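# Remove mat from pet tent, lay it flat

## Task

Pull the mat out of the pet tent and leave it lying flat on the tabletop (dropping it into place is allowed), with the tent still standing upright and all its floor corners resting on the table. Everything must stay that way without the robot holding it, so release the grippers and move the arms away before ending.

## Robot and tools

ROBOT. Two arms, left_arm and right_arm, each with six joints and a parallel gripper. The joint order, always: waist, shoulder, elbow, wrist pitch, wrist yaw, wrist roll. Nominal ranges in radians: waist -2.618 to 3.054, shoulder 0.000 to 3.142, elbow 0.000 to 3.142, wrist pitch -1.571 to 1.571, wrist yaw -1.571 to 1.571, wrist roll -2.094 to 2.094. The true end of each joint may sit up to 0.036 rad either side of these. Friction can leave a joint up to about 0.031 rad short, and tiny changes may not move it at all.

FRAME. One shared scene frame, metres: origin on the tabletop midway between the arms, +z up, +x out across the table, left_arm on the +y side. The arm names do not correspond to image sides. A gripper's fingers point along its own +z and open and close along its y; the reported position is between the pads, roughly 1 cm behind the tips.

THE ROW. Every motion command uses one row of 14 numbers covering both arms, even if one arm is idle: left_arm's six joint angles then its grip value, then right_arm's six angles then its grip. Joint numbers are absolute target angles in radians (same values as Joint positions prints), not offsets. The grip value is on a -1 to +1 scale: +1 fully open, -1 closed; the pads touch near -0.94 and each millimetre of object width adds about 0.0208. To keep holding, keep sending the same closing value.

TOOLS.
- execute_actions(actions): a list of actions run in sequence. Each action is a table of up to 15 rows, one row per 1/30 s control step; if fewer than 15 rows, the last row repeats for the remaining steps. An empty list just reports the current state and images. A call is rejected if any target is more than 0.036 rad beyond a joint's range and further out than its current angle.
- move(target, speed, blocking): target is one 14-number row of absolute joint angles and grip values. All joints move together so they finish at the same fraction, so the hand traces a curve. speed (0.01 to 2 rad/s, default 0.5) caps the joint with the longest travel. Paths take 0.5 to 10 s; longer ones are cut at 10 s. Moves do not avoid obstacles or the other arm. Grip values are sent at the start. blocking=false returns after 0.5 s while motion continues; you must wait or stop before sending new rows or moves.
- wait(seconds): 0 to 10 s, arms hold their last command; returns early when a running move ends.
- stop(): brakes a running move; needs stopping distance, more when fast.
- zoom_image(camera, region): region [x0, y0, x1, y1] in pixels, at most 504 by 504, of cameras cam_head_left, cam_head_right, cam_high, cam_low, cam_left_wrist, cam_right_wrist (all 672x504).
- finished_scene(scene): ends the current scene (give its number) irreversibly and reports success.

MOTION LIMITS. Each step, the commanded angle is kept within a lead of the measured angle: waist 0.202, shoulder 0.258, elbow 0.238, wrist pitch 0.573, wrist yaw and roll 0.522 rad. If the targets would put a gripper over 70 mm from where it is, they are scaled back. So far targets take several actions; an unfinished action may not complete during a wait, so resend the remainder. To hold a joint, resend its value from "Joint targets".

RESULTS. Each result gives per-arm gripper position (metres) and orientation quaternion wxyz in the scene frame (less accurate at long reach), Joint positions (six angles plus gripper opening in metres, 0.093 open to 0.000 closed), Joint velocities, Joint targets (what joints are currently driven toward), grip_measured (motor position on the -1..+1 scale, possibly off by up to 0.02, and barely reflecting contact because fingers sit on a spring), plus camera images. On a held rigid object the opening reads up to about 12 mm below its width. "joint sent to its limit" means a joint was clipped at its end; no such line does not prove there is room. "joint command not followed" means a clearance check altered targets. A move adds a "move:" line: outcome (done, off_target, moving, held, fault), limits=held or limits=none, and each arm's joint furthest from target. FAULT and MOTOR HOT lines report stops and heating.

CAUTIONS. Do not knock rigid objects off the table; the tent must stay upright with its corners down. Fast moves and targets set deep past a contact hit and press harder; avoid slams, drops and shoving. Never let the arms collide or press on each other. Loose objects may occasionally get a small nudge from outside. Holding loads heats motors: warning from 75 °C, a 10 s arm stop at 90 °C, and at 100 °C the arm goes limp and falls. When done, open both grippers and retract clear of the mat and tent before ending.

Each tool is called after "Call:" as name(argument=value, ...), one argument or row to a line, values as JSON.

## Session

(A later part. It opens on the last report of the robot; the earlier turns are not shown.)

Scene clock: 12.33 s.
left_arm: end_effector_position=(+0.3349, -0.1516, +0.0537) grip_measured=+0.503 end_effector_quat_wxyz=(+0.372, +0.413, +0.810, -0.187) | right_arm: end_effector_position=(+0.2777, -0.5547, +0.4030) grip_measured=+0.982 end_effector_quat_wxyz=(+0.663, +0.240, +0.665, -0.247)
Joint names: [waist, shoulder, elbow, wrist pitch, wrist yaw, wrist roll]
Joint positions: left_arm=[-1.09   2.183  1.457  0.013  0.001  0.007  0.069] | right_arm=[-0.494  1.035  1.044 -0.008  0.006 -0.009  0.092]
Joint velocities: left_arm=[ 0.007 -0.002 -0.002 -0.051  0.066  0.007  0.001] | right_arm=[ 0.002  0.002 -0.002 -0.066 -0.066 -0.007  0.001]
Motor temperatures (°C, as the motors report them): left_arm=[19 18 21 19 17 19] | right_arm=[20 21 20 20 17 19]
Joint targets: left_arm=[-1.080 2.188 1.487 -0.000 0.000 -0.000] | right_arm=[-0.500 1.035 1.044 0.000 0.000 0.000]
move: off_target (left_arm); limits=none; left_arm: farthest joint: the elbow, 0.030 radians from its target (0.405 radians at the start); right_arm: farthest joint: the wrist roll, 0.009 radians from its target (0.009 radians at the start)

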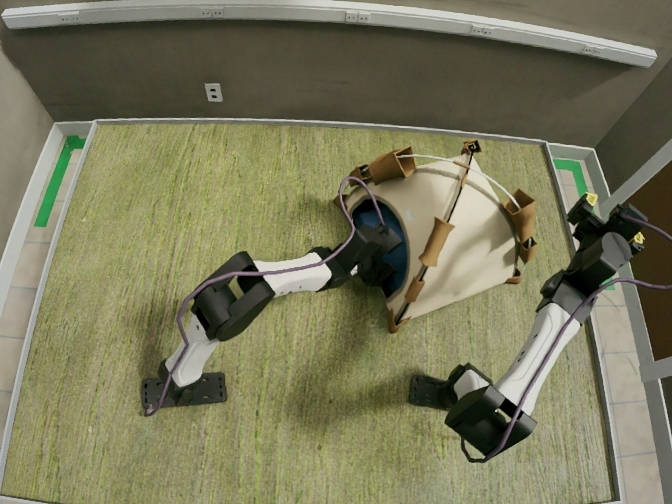

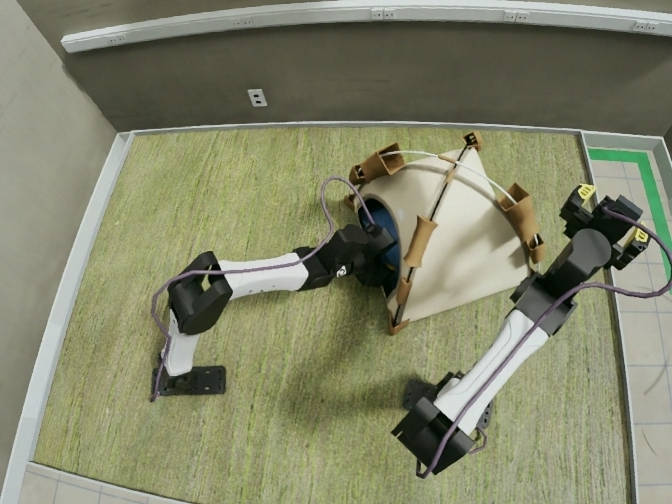

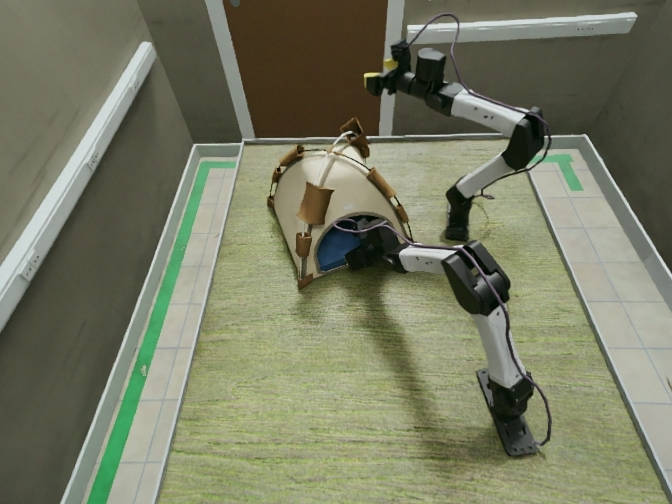

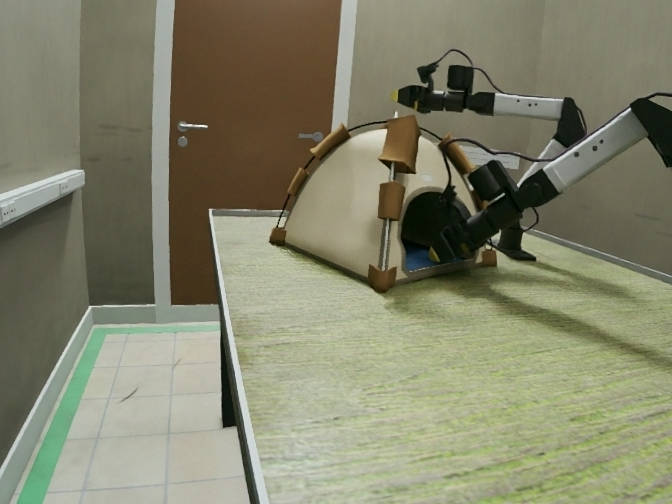

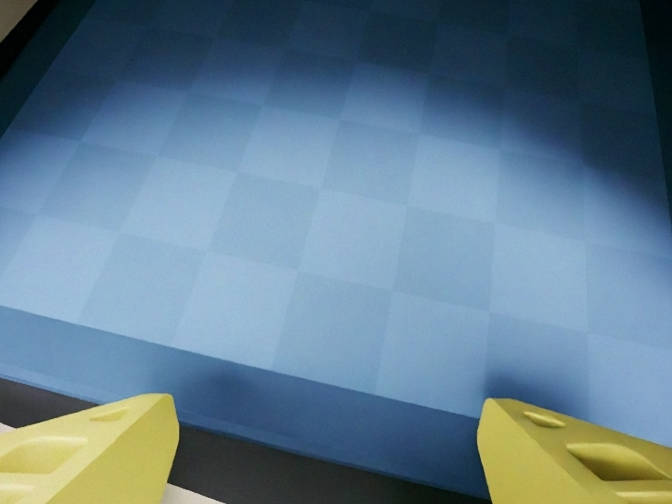

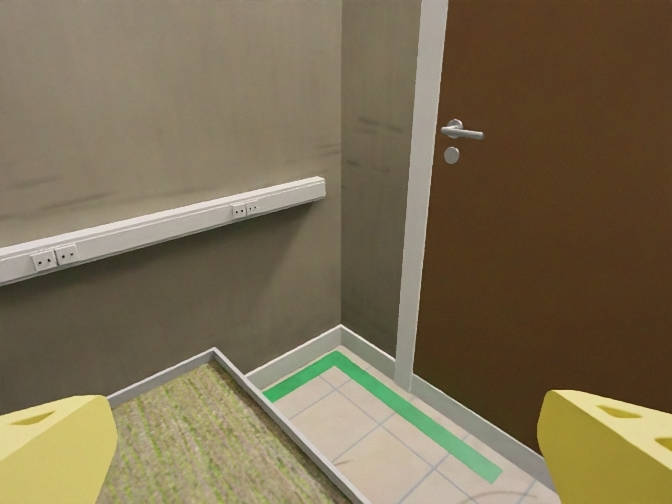

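Call:
move(
  target=[-1.08,2.402,1.705,0.02,0,0,0.5,-0.5,1.035,1.044,0,0,0,1],
  speed=0.3,
)

Call:
move(
  target=[-1.08,2.42,1.705,0.02,0,0,-1,-0.5,1.035,1.044,0,0,0,1],
  speed=0.3,
)

Scene clock: 13.97 s.
left_arm: end_effector_position=(+0.3637, -0.1908, +0.0327) grip_measured=+0.503 end_effector_quat_wxyz=(+0.387, +0.410, +0.803, -0.194) | right_arm: end_effector_position=(+0.2777, -0.5547, +0.4030) grip_measured=+0.982 end_effector_quat_wxyz=(+0.663, +0.240, +0.665, -0.247)
Joint names: [waist, shoulder, elbow, wrist pitch, wrist yaw, wrist roll]
Joint positions: left_arm=[-1.09   2.381  1.685  0.021  0.001  0.007  0.069] | right_arm=[-0.494  1.035  1.044 -0.008  0.006 -0.009  0.092]
Joint velocities: left_arm=[ 0.007 -0.007  0.002  0.007 -0.007 -0.007 -0.001] | right_arm=[ 0.002 -0.002 -0.012 -0.095 -0.037 -0.007 -0.001]
Motor temperatures (°C, as the motors report them): left_arm=[19 19 21 19 17 19] | right_arm=[20 21 20 21 17 19]
Joint targets: left_arm=[-1.080 2.402 1.705 0.020 -0.000 0.000] | right_arm=[-0.500 1.035 1.044 -0.000 0.000 -0.000]
move: off_target (left_arm); limits=none; left_arm: farthest joint: the shoulder, 0.021 radians from its target (0.219 radians at the start); right_arm: farthest joint: the wrist roll, 0.009 radians from its target (0.009 radians at the start)

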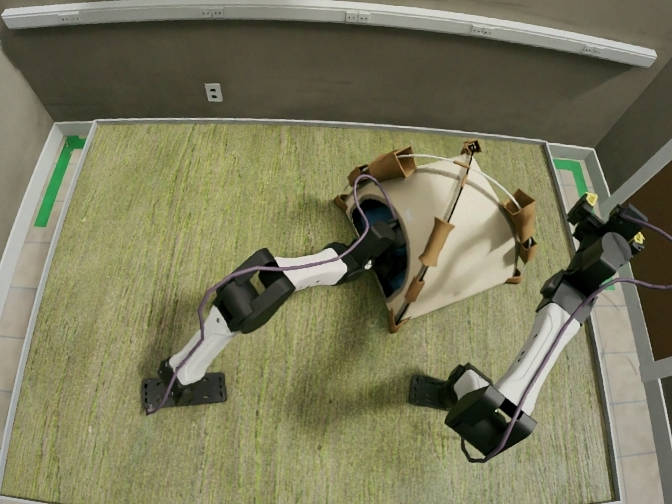

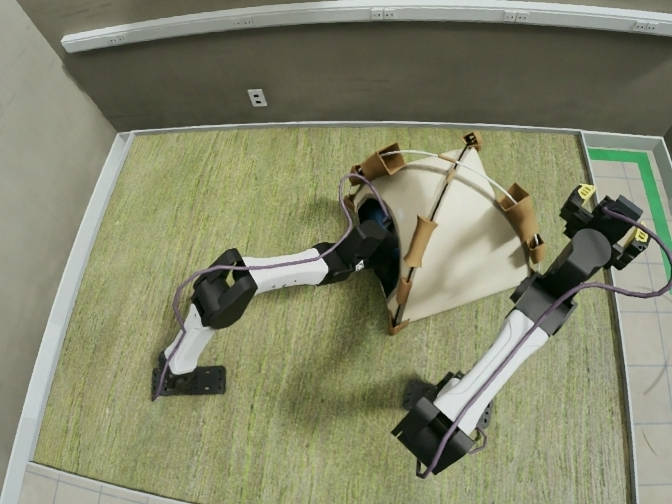

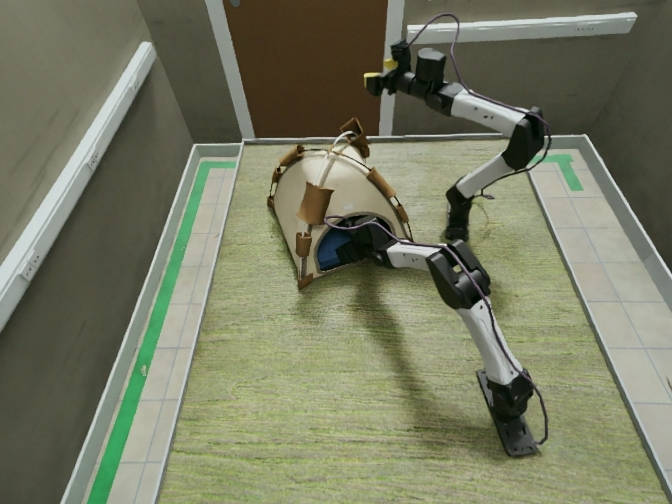

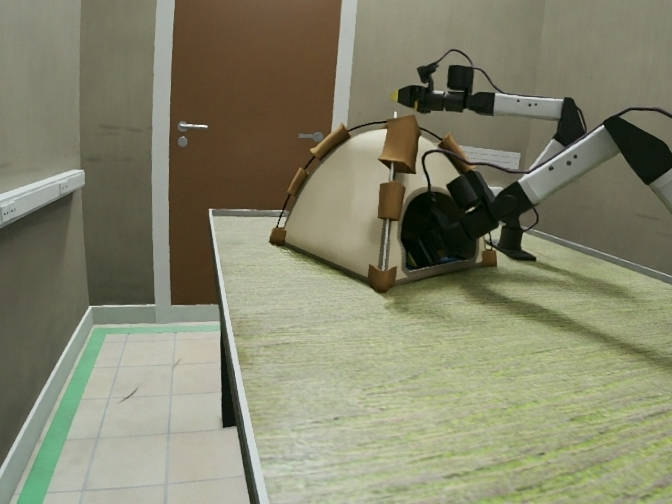

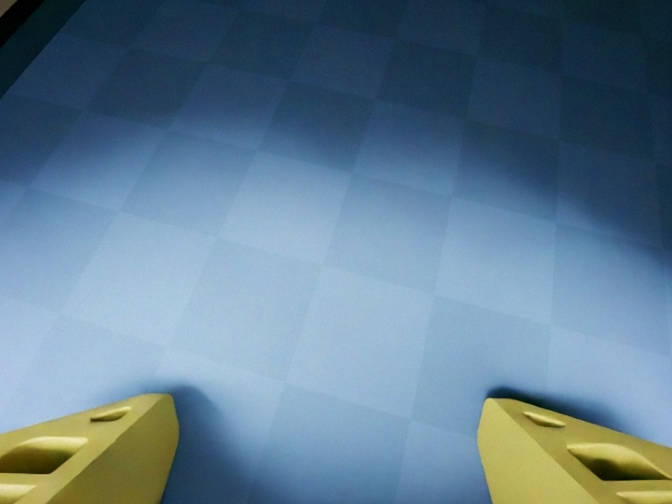

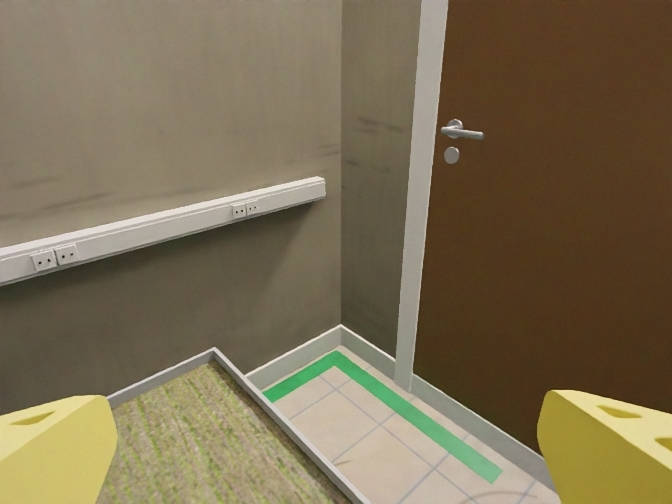

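Scene clock: 14.77 s.
left_arm: end_effector_position=(+0.3651, -0.1926, +0.0319) grip_measured=-0.989 end_effector_quat_wxyz=(+0.392, +0.409, +0.801, -0.196) | right_arm: end_effector_position=(+0.2777, -0.5547, +0.4030) grip_measured=+0.982 end_effector_quat_wxyz=(+0.663, +0.240, +0.665, -0.247)
Joint names: [waist, shoulder, elbow, wrist pitch, wrist yaw, wrist roll]
Joint positions: left_arm=[-1.09   2.389  1.685  0.04   0.001  0.007  0.   ] | right_arm=[-0.494  1.035  1.044 -0.008  0.006 -0.009  0.092]
Joint velocities: left_arm=[ 0.007  0.002 -0.022 -0.066 -0.007 -0.037  0.   ] | right_arm=[ 0.017 -0.007 -0.017  0.022 -0.051  0.066 -0.   ]
Motor temperatures (°C, as the motors report them): left_arm=[19 20 22 20 17 19] | right_arm=[20 21 20 21 17 19]
Joint targets: left_arm=[-1.080 2.420 1.705 0.020 0.000 -0.000] | right_arm=[-0.500 1.035 1.044 0.000 -0.000 -0.000]
move: off_target (left_arm); limits=none; left_arm: farthest joint: the shoulder, 0.031 radians from its target (0.039 radians at the start); right_arm: farthest joint: the wrist roll, 0.009 radians from its target (0.009 radians at the start)

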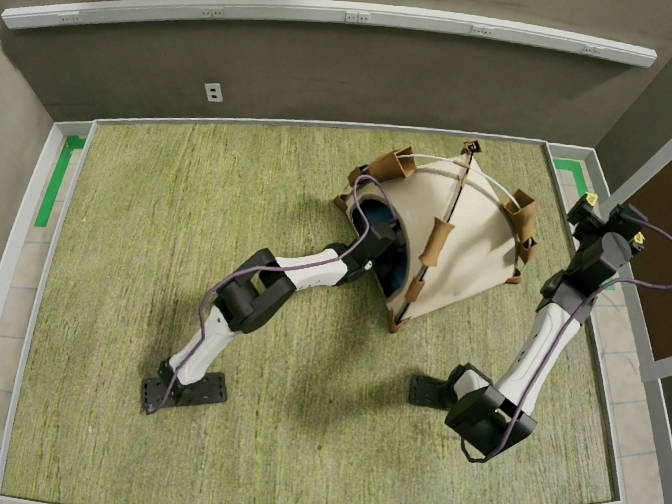

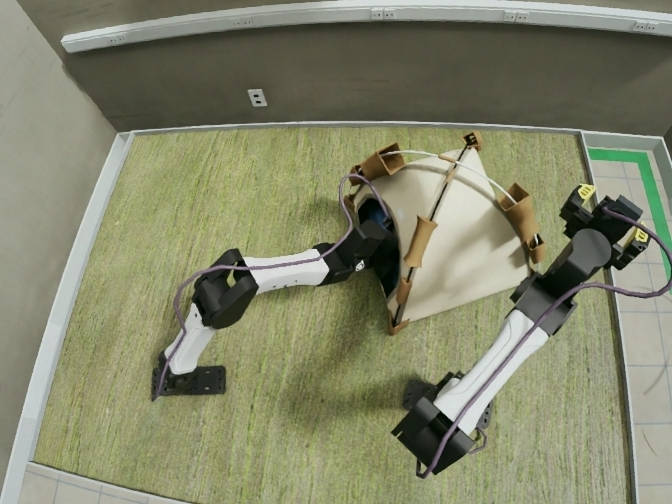

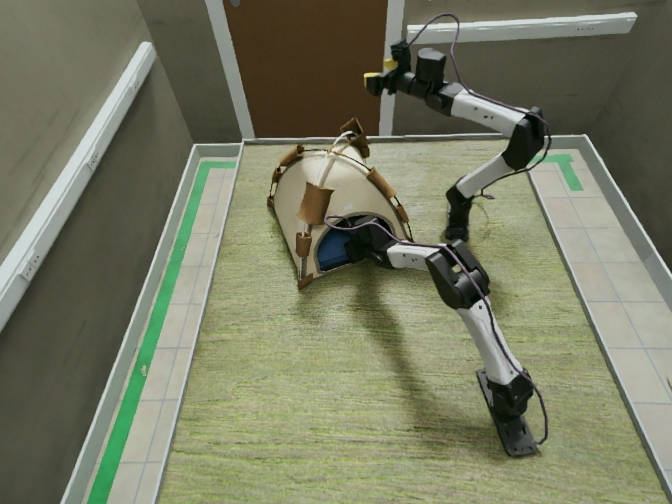

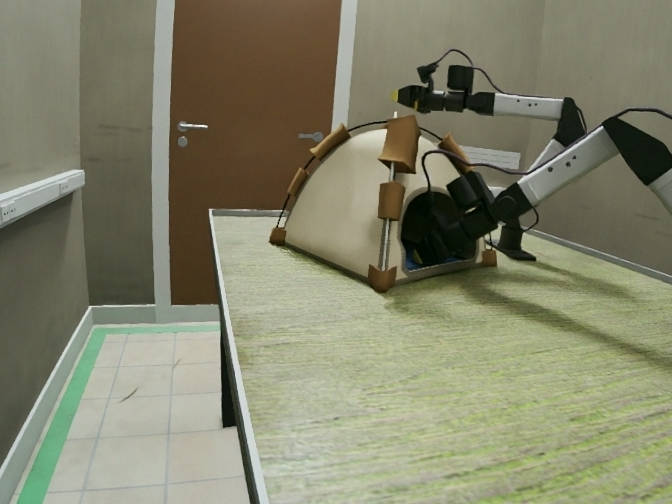

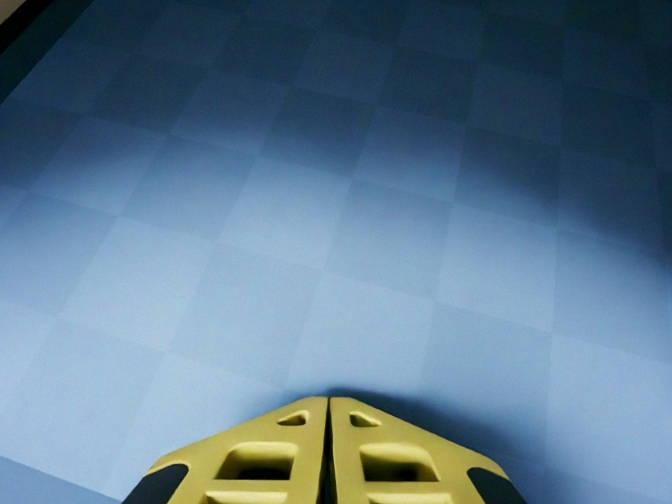

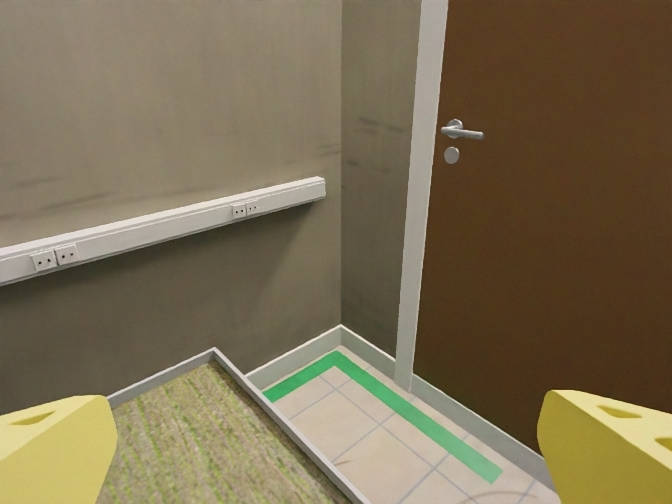

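Call:
move(
  target=[-1.08,2.1,1.45,0.0,0,0,-0.1,-0.5,1.035,1.044,0,0,0,1],
  speed=0.5,
)

Call:
move(
  target=[-1.08,1.95,1.45,-0.4,0,1.57,-0.1,-0.5,1.035,1.044,0,0,0,1],
  speed=1.2,
)

Call:
move(
  target=[-1.08,2.265,1.89,-0.557,0,1.57,-0.1,-0.5,1.035,1.044,0,0,0,1],
  speed=0.5,
)

Scene clock: 16.73 s.
left_arm: end_effector_position=(+0.3360, -0.1532, +0.0873) grip_measured=-0.103 end_effector_quat_wxyz=(+0.392, +0.408, +0.800, -0.197) | right_arm: end_effector_position=(+0.2777, -0.5547, +0.4030) grip_measured=+0.982 end_effector_quat_wxyz=(+0.663, +0.240, +0.665, -0.247)
Joint names: [waist, shoulder, elbow, wrist pitch, wrist yaw, wrist roll]
Joint positions: left_arm=[-1.09   2.122  1.465 -0.005  0.001  0.007  0.04 ] | right_arm=[-0.494  1.035  1.044 -0.008  0.006 -0.009  0.092]
Joint velocities: left_arm=[-0.002  0.017 -0.002 -0.037 -0.022 -0.051 -0.   ] | right_arm=[-0.007 -0.002 -0.017  0.037 -0.022  0.007 -0.001]
Motor temperatures (°C, as the motors report them): left_arm=[19 21 22 20 17 19] | right_arm=[20 21 20 21 17 19]
Joint targets: left_arm=[-1.080 2.100 1.450 -0.000 -0.000 0.000] | right_arm=[-0.500 1.035 1.044 0.000 -0.000 0.000]
move: off_target (left_arm); limits=none; left_arm: farthest joint: the shoulder, 0.022 radians from its target (0.289 radians at the start); right_arm: farthest joint: the wrist roll, 0.009 radians from its target (0.009 radians at the start)

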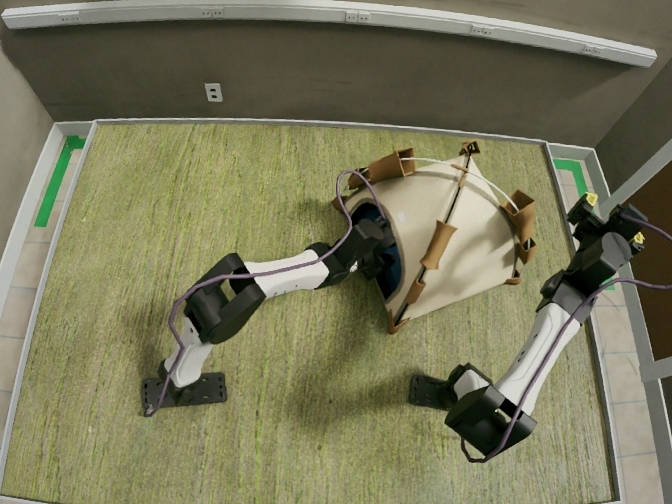

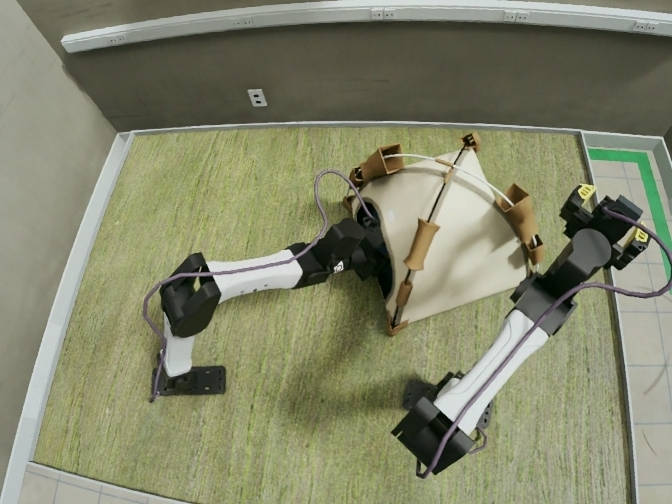

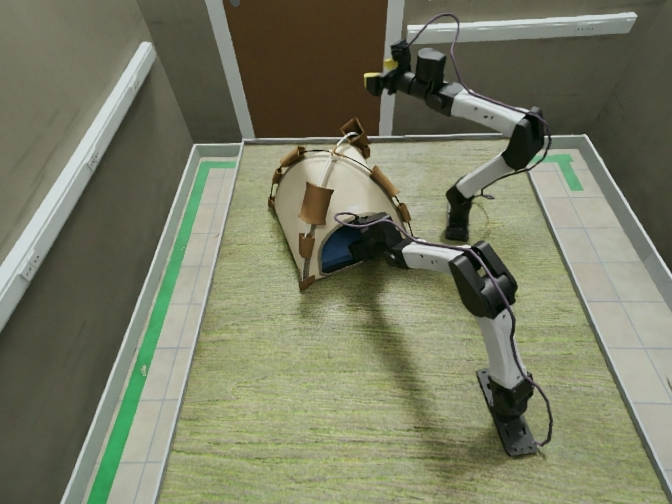

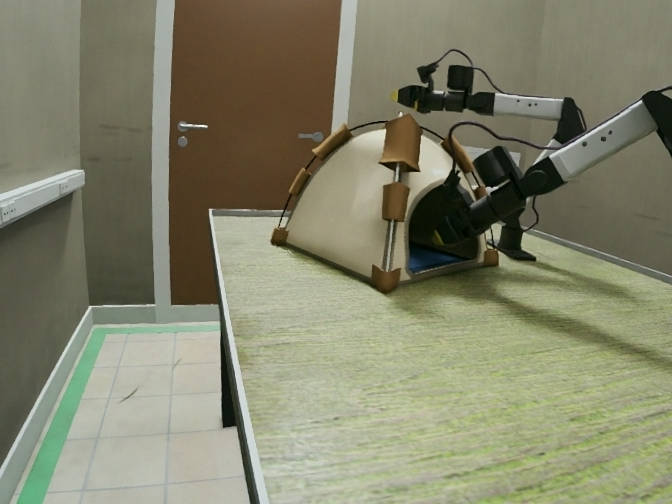

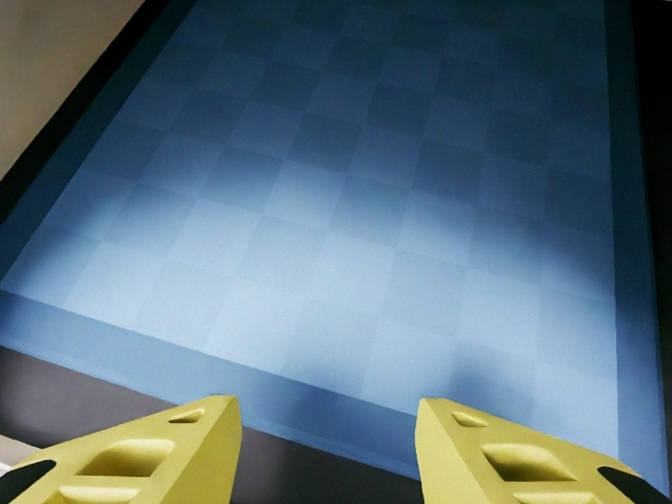

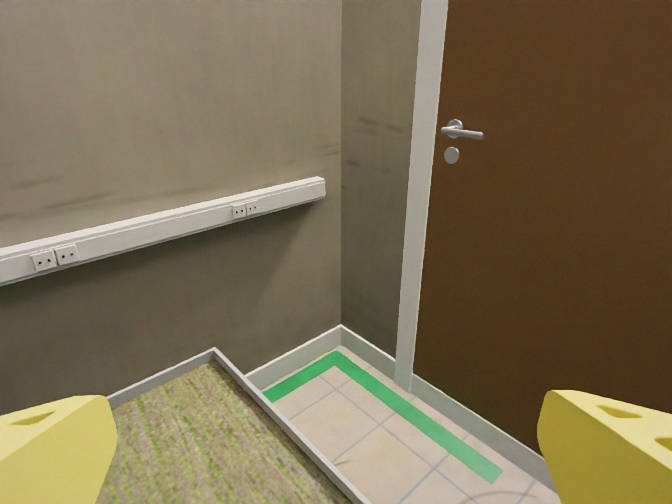

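Scene clock: 19.03 s.
left_arm: end_effector_position=(+0.2998, -0.1036, +0.1038) grip_measured=-0.103 end_effector_quat_wxyz=(+0.319, +0.894, +0.299, +0.103) | right_arm: end_effector_position=(+0.2777, -0.5547, +0.4030) grip_measured=+0.982 end_effector_quat_wxyz=(+0.663, +0.240, +0.665, -0.247)
Joint names: [waist, shoulder, elbow, wrist pitch, wrist yaw, wrist roll]
Joint positions: left_arm=[-1.09   1.967  1.465 -0.385 -0.001  1.561  0.04 ] | right_arm=[-0.494  1.035  1.044 -0.008  0.006 -0.009  0.092]
Joint velocities: left_arm=[ 0.002  0.012 -0.017  0.022  0.051 -0.022  0.001] | right_arm=[-0.022 -0.007 -0.002  0.022 -0.022  0.11   0.001]
Motor temperatures (°C, as the motors report them): left_arm=[19 22 22 20 17 19] | right_arm=[20 21 21 22 17 19]
Joint targets: left_arm=[-1.080 1.950 1.450 -0.400 0.000 1.570] | right_arm=[-0.500 1.035 1.044 -0.000 0.000 0.000]
move: done; limits=none; left_arm: farthest joint: the shoulder, 0.017 radians from its target (0.172 radians at the start); right_arm: farthest joint: the wrist roll, 0.009 radians from its target (0.009 radians at the start)

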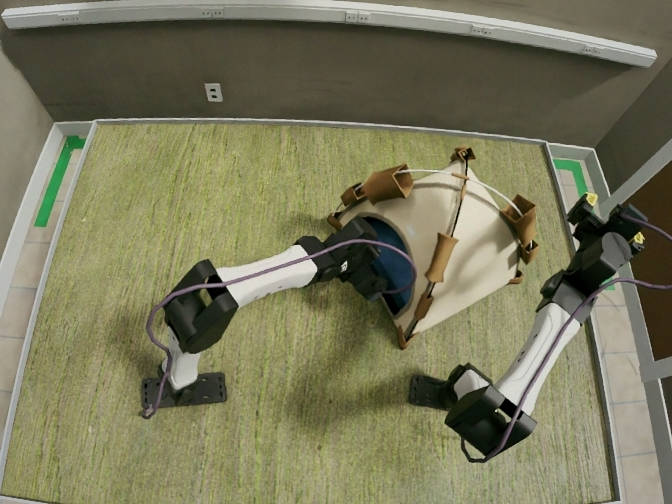

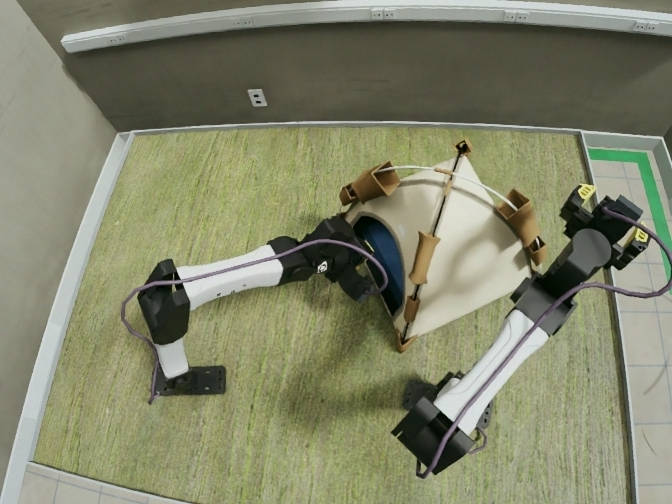

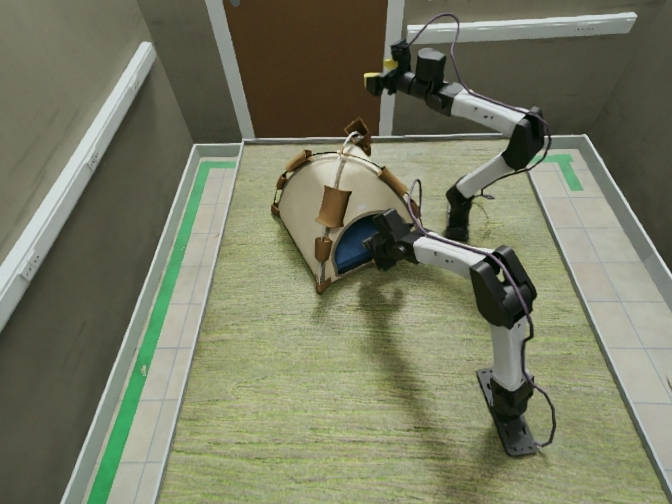

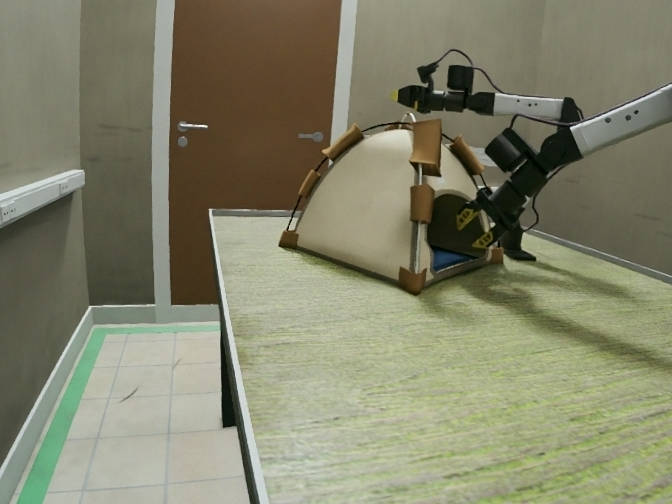

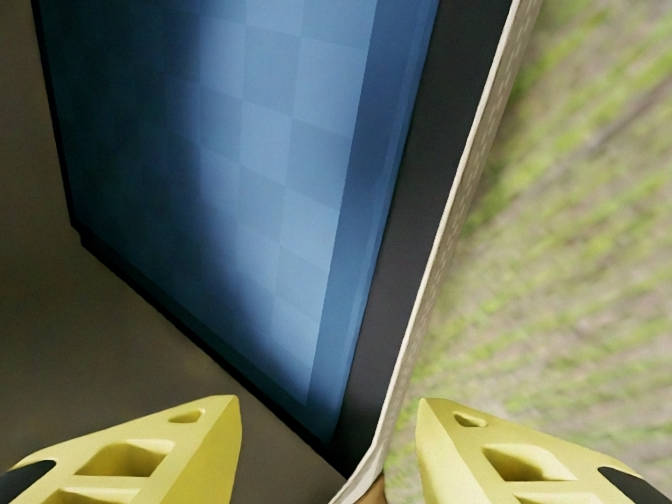

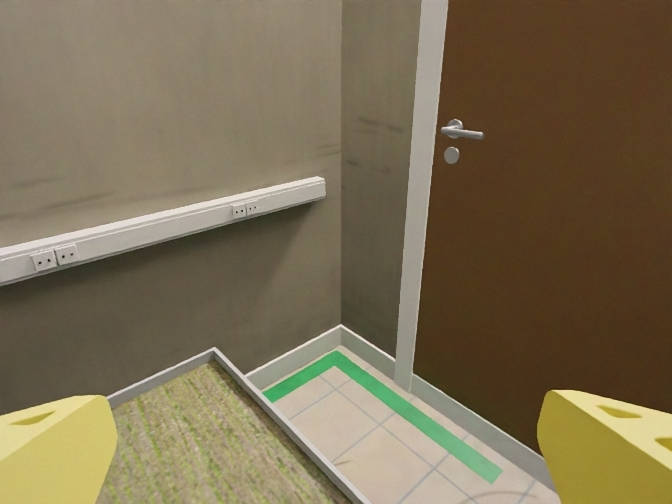

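Scene clock: 20.53 s.
left_arm: end_effector_position=(+0.3359, -0.1526, +0.0820) grip_measured=-0.103 end_effector_quat_wxyz=(+0.295, +0.902, +0.301, +0.096) | right_arm: end_effector_position=(+0.2777, -0.5547, +0.4030) grip_measured=+0.982 end_effector_quat_wxyz=(+0.663, +0.240, +0.665, -0.247)
Joint names: [waist, shoulder, elbow, wrist pitch, wrist yaw, wrist roll]
Joint positions: left_arm=[-1.09   2.259  1.861 -0.542 -0.001  1.562  0.04 ] | right_arm=[-0.494  1.035  1.044 -0.008  0.006 -0.009  0.092]
Joint velocities: left_arm=[-0.002 -0.012  0.002 -0.066  0.007 -0.051 -0.001] | right_arm=[-0.002 -0.007 -0.002  0.022  0.066 -0.022  0.001]
Motor temperatures (°C, as the motors report them): left_arm=[19 22 22 20 17 19] | right_arm=[20 21 21 22 17 19]
Joint targets: left_arm=[-1.080 2.265 1.890 -0.557 -0.000 1.570] | right_arm=[-0.500 1.035 1.044 0.000 -0.000 0.000]
move: off_target (left_arm); limits=none; left_arm: farthest joint: the elbow, 0.029 radians from its target (0.425 radians at the start); right_arm: farthest joint: the wrist roll, 0.009 radians from its target (0.009 radians at the start)

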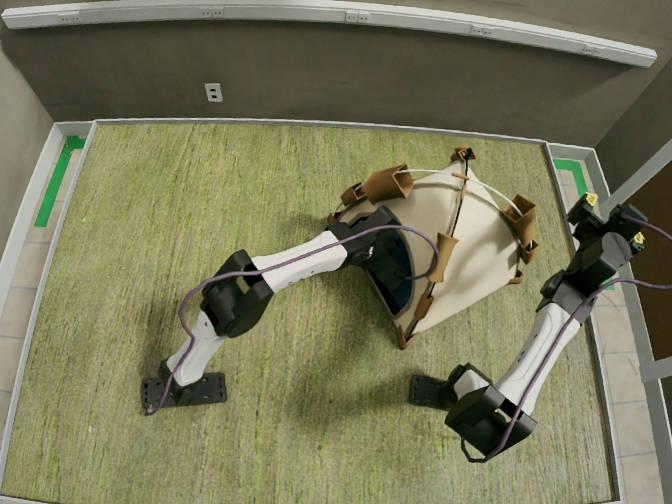

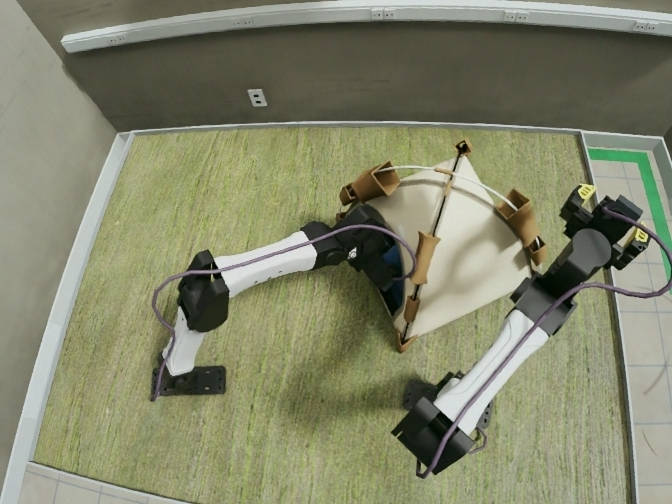

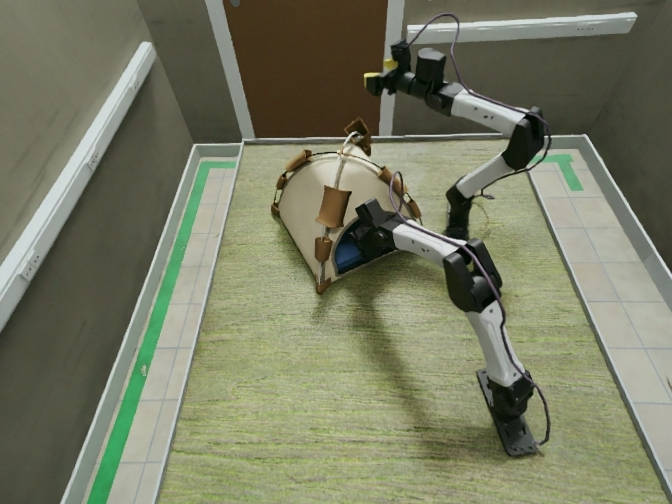

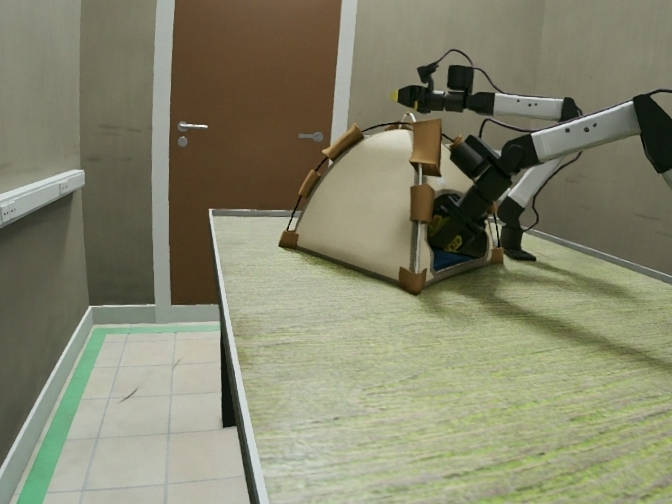

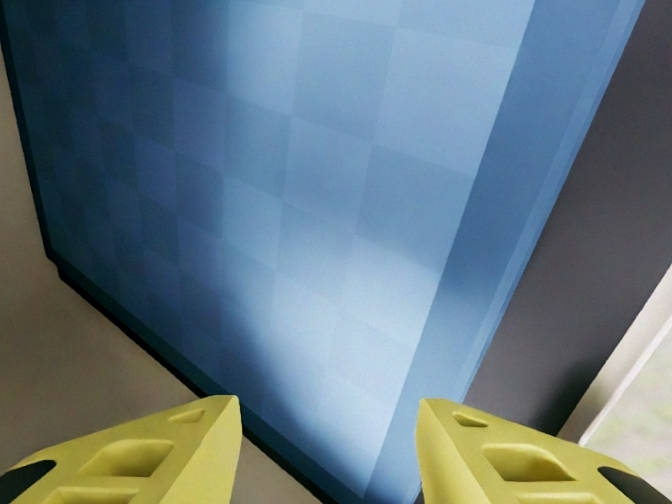

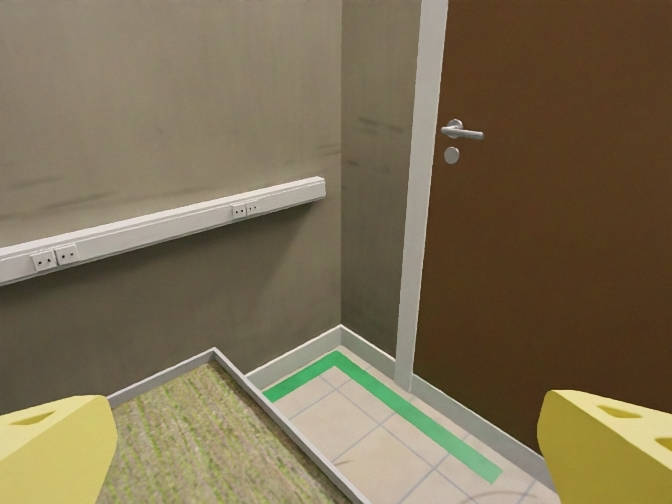

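Call:
move(
  target=[-1.13,2.17,1.64,-0.421,0,1.57,-0.1,-0.5,1.035,1.044,0,0,0,1],
  speed=0.3,
)

Call:
zoom_image(
  camera="cam_low",
  region=[390,170,530,300],
)

Scene clock: 22.67 s.
left_arm: end_effector_position=(+0.3055, -0.1389, +0.0557) grip_measured=-0.103 end_effector_quat_wxyz=(+0.280, +0.911, +0.289, +0.086) | right_arm: end_effector_position=(+0.2777, -0.5547, +0.4030) grip_measured=+0.982 end_effector_quat_wxyz=(+0.663, +0.240, +0.665, -0.247)
Joint names: [waist, shoulder, elbow, wrist pitch, wrist yaw, wrist roll]
Joint positions: left_arm=[-1.12   2.19   1.66  -0.446 -0.001  1.562  0.04 ] | right_arm=[-0.494  1.035  1.044 -0.008  0.006 -0.009  0.092]
Joint velocities: left_arm=[ 0.002 -0.007 -0.002 -0.007 -0.022 -0.066  0.001] | right_arm=[-0.002 -0.002  0.007 -0.022 -0.095 -0.007  0.001]
Motor temperatures (°C, as the motors report them): left_arm=[19 24 22 20 17 19] | right_arm=[20 21 21 22 17 19]
Joint targets: left_arm=[-1.130 2.170 1.640 -0.421 0.000 1.570] | right_arm=[-0.500 1.035 1.044 -0.000 -0.000 -0.000]
move: off_target (left_arm); limits=none; left_arm: farthest joint: the wrist pitch, 0.025 radians from its target (0.121 radians at the start); right_arm: farthest joint: the wrist roll, 0.009 radians from its target (0.009 radians at the start)

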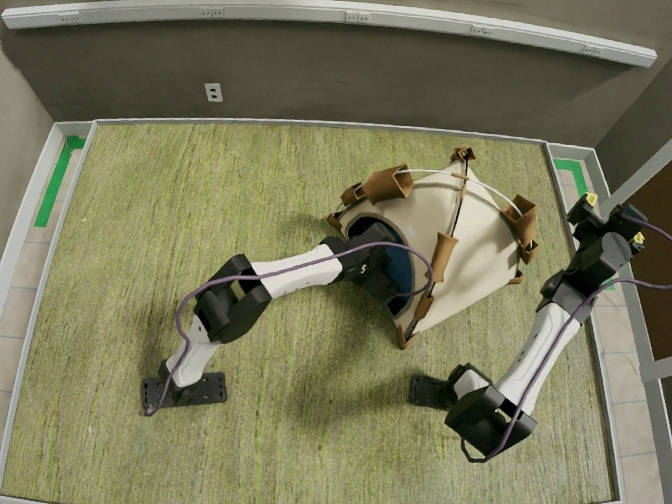

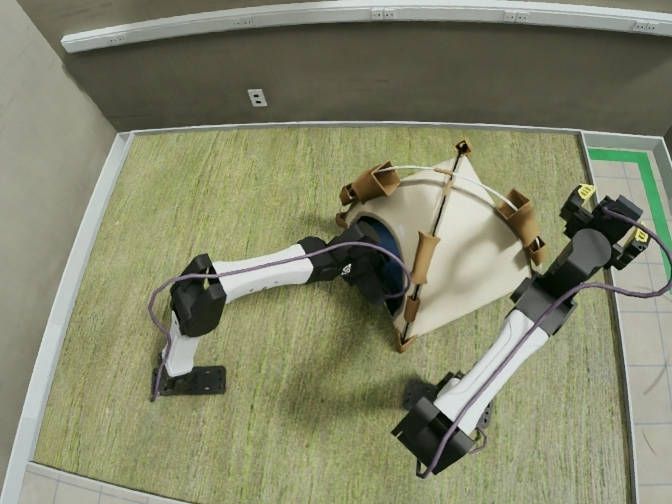

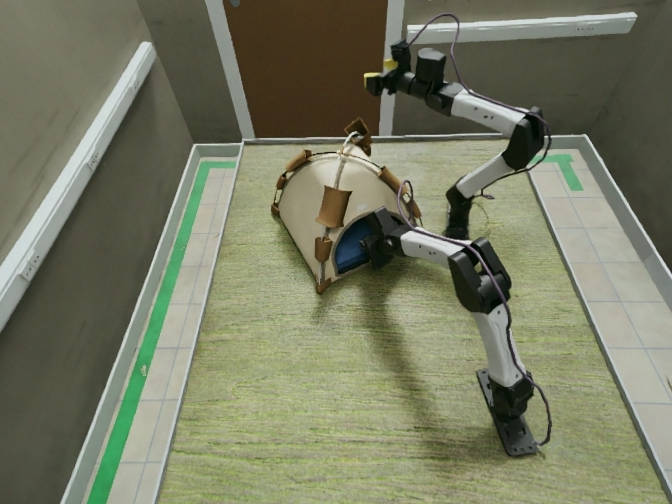

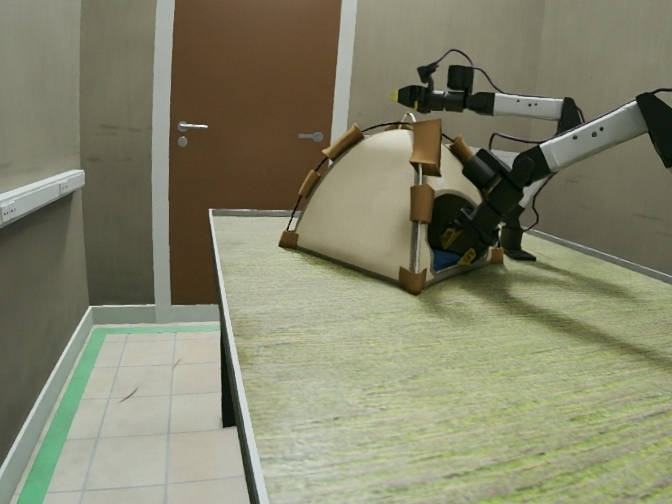

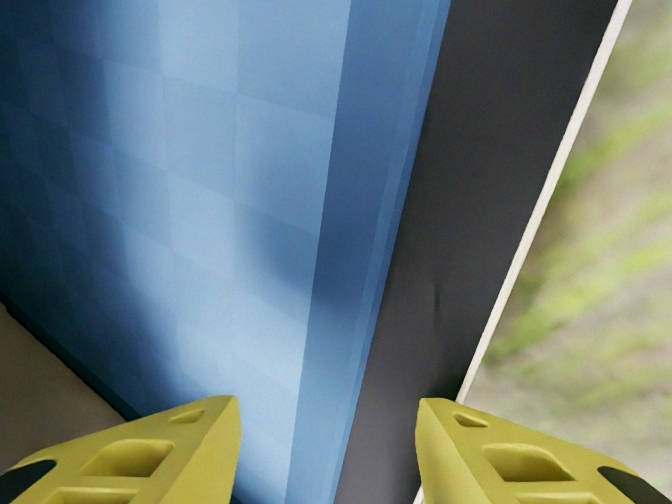

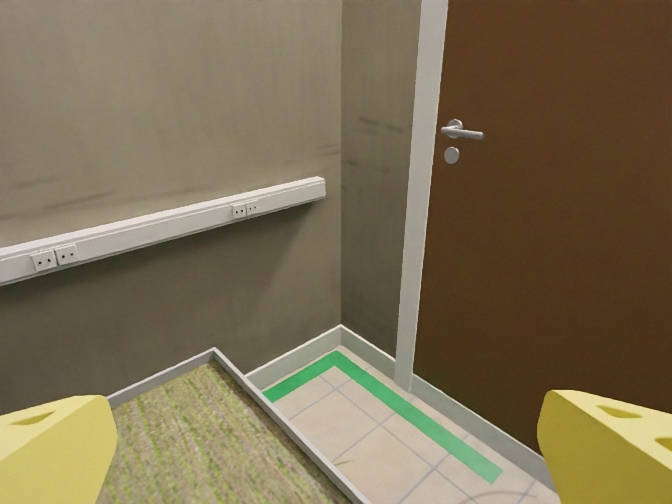

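Region (390, 170, 530, 300) of cam_low's 672x504 image, scaled by 3.600, with more detail than that image has; it fills the top 468 rows of this view, and the rest is white.

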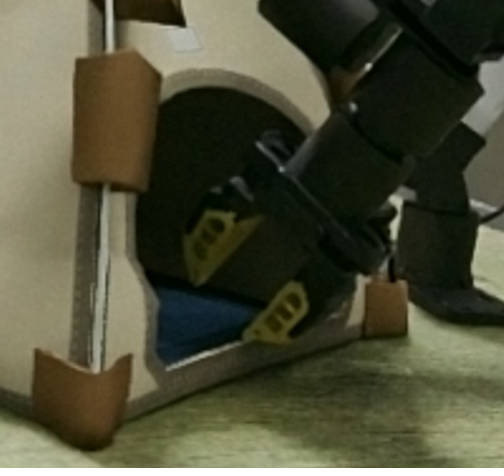

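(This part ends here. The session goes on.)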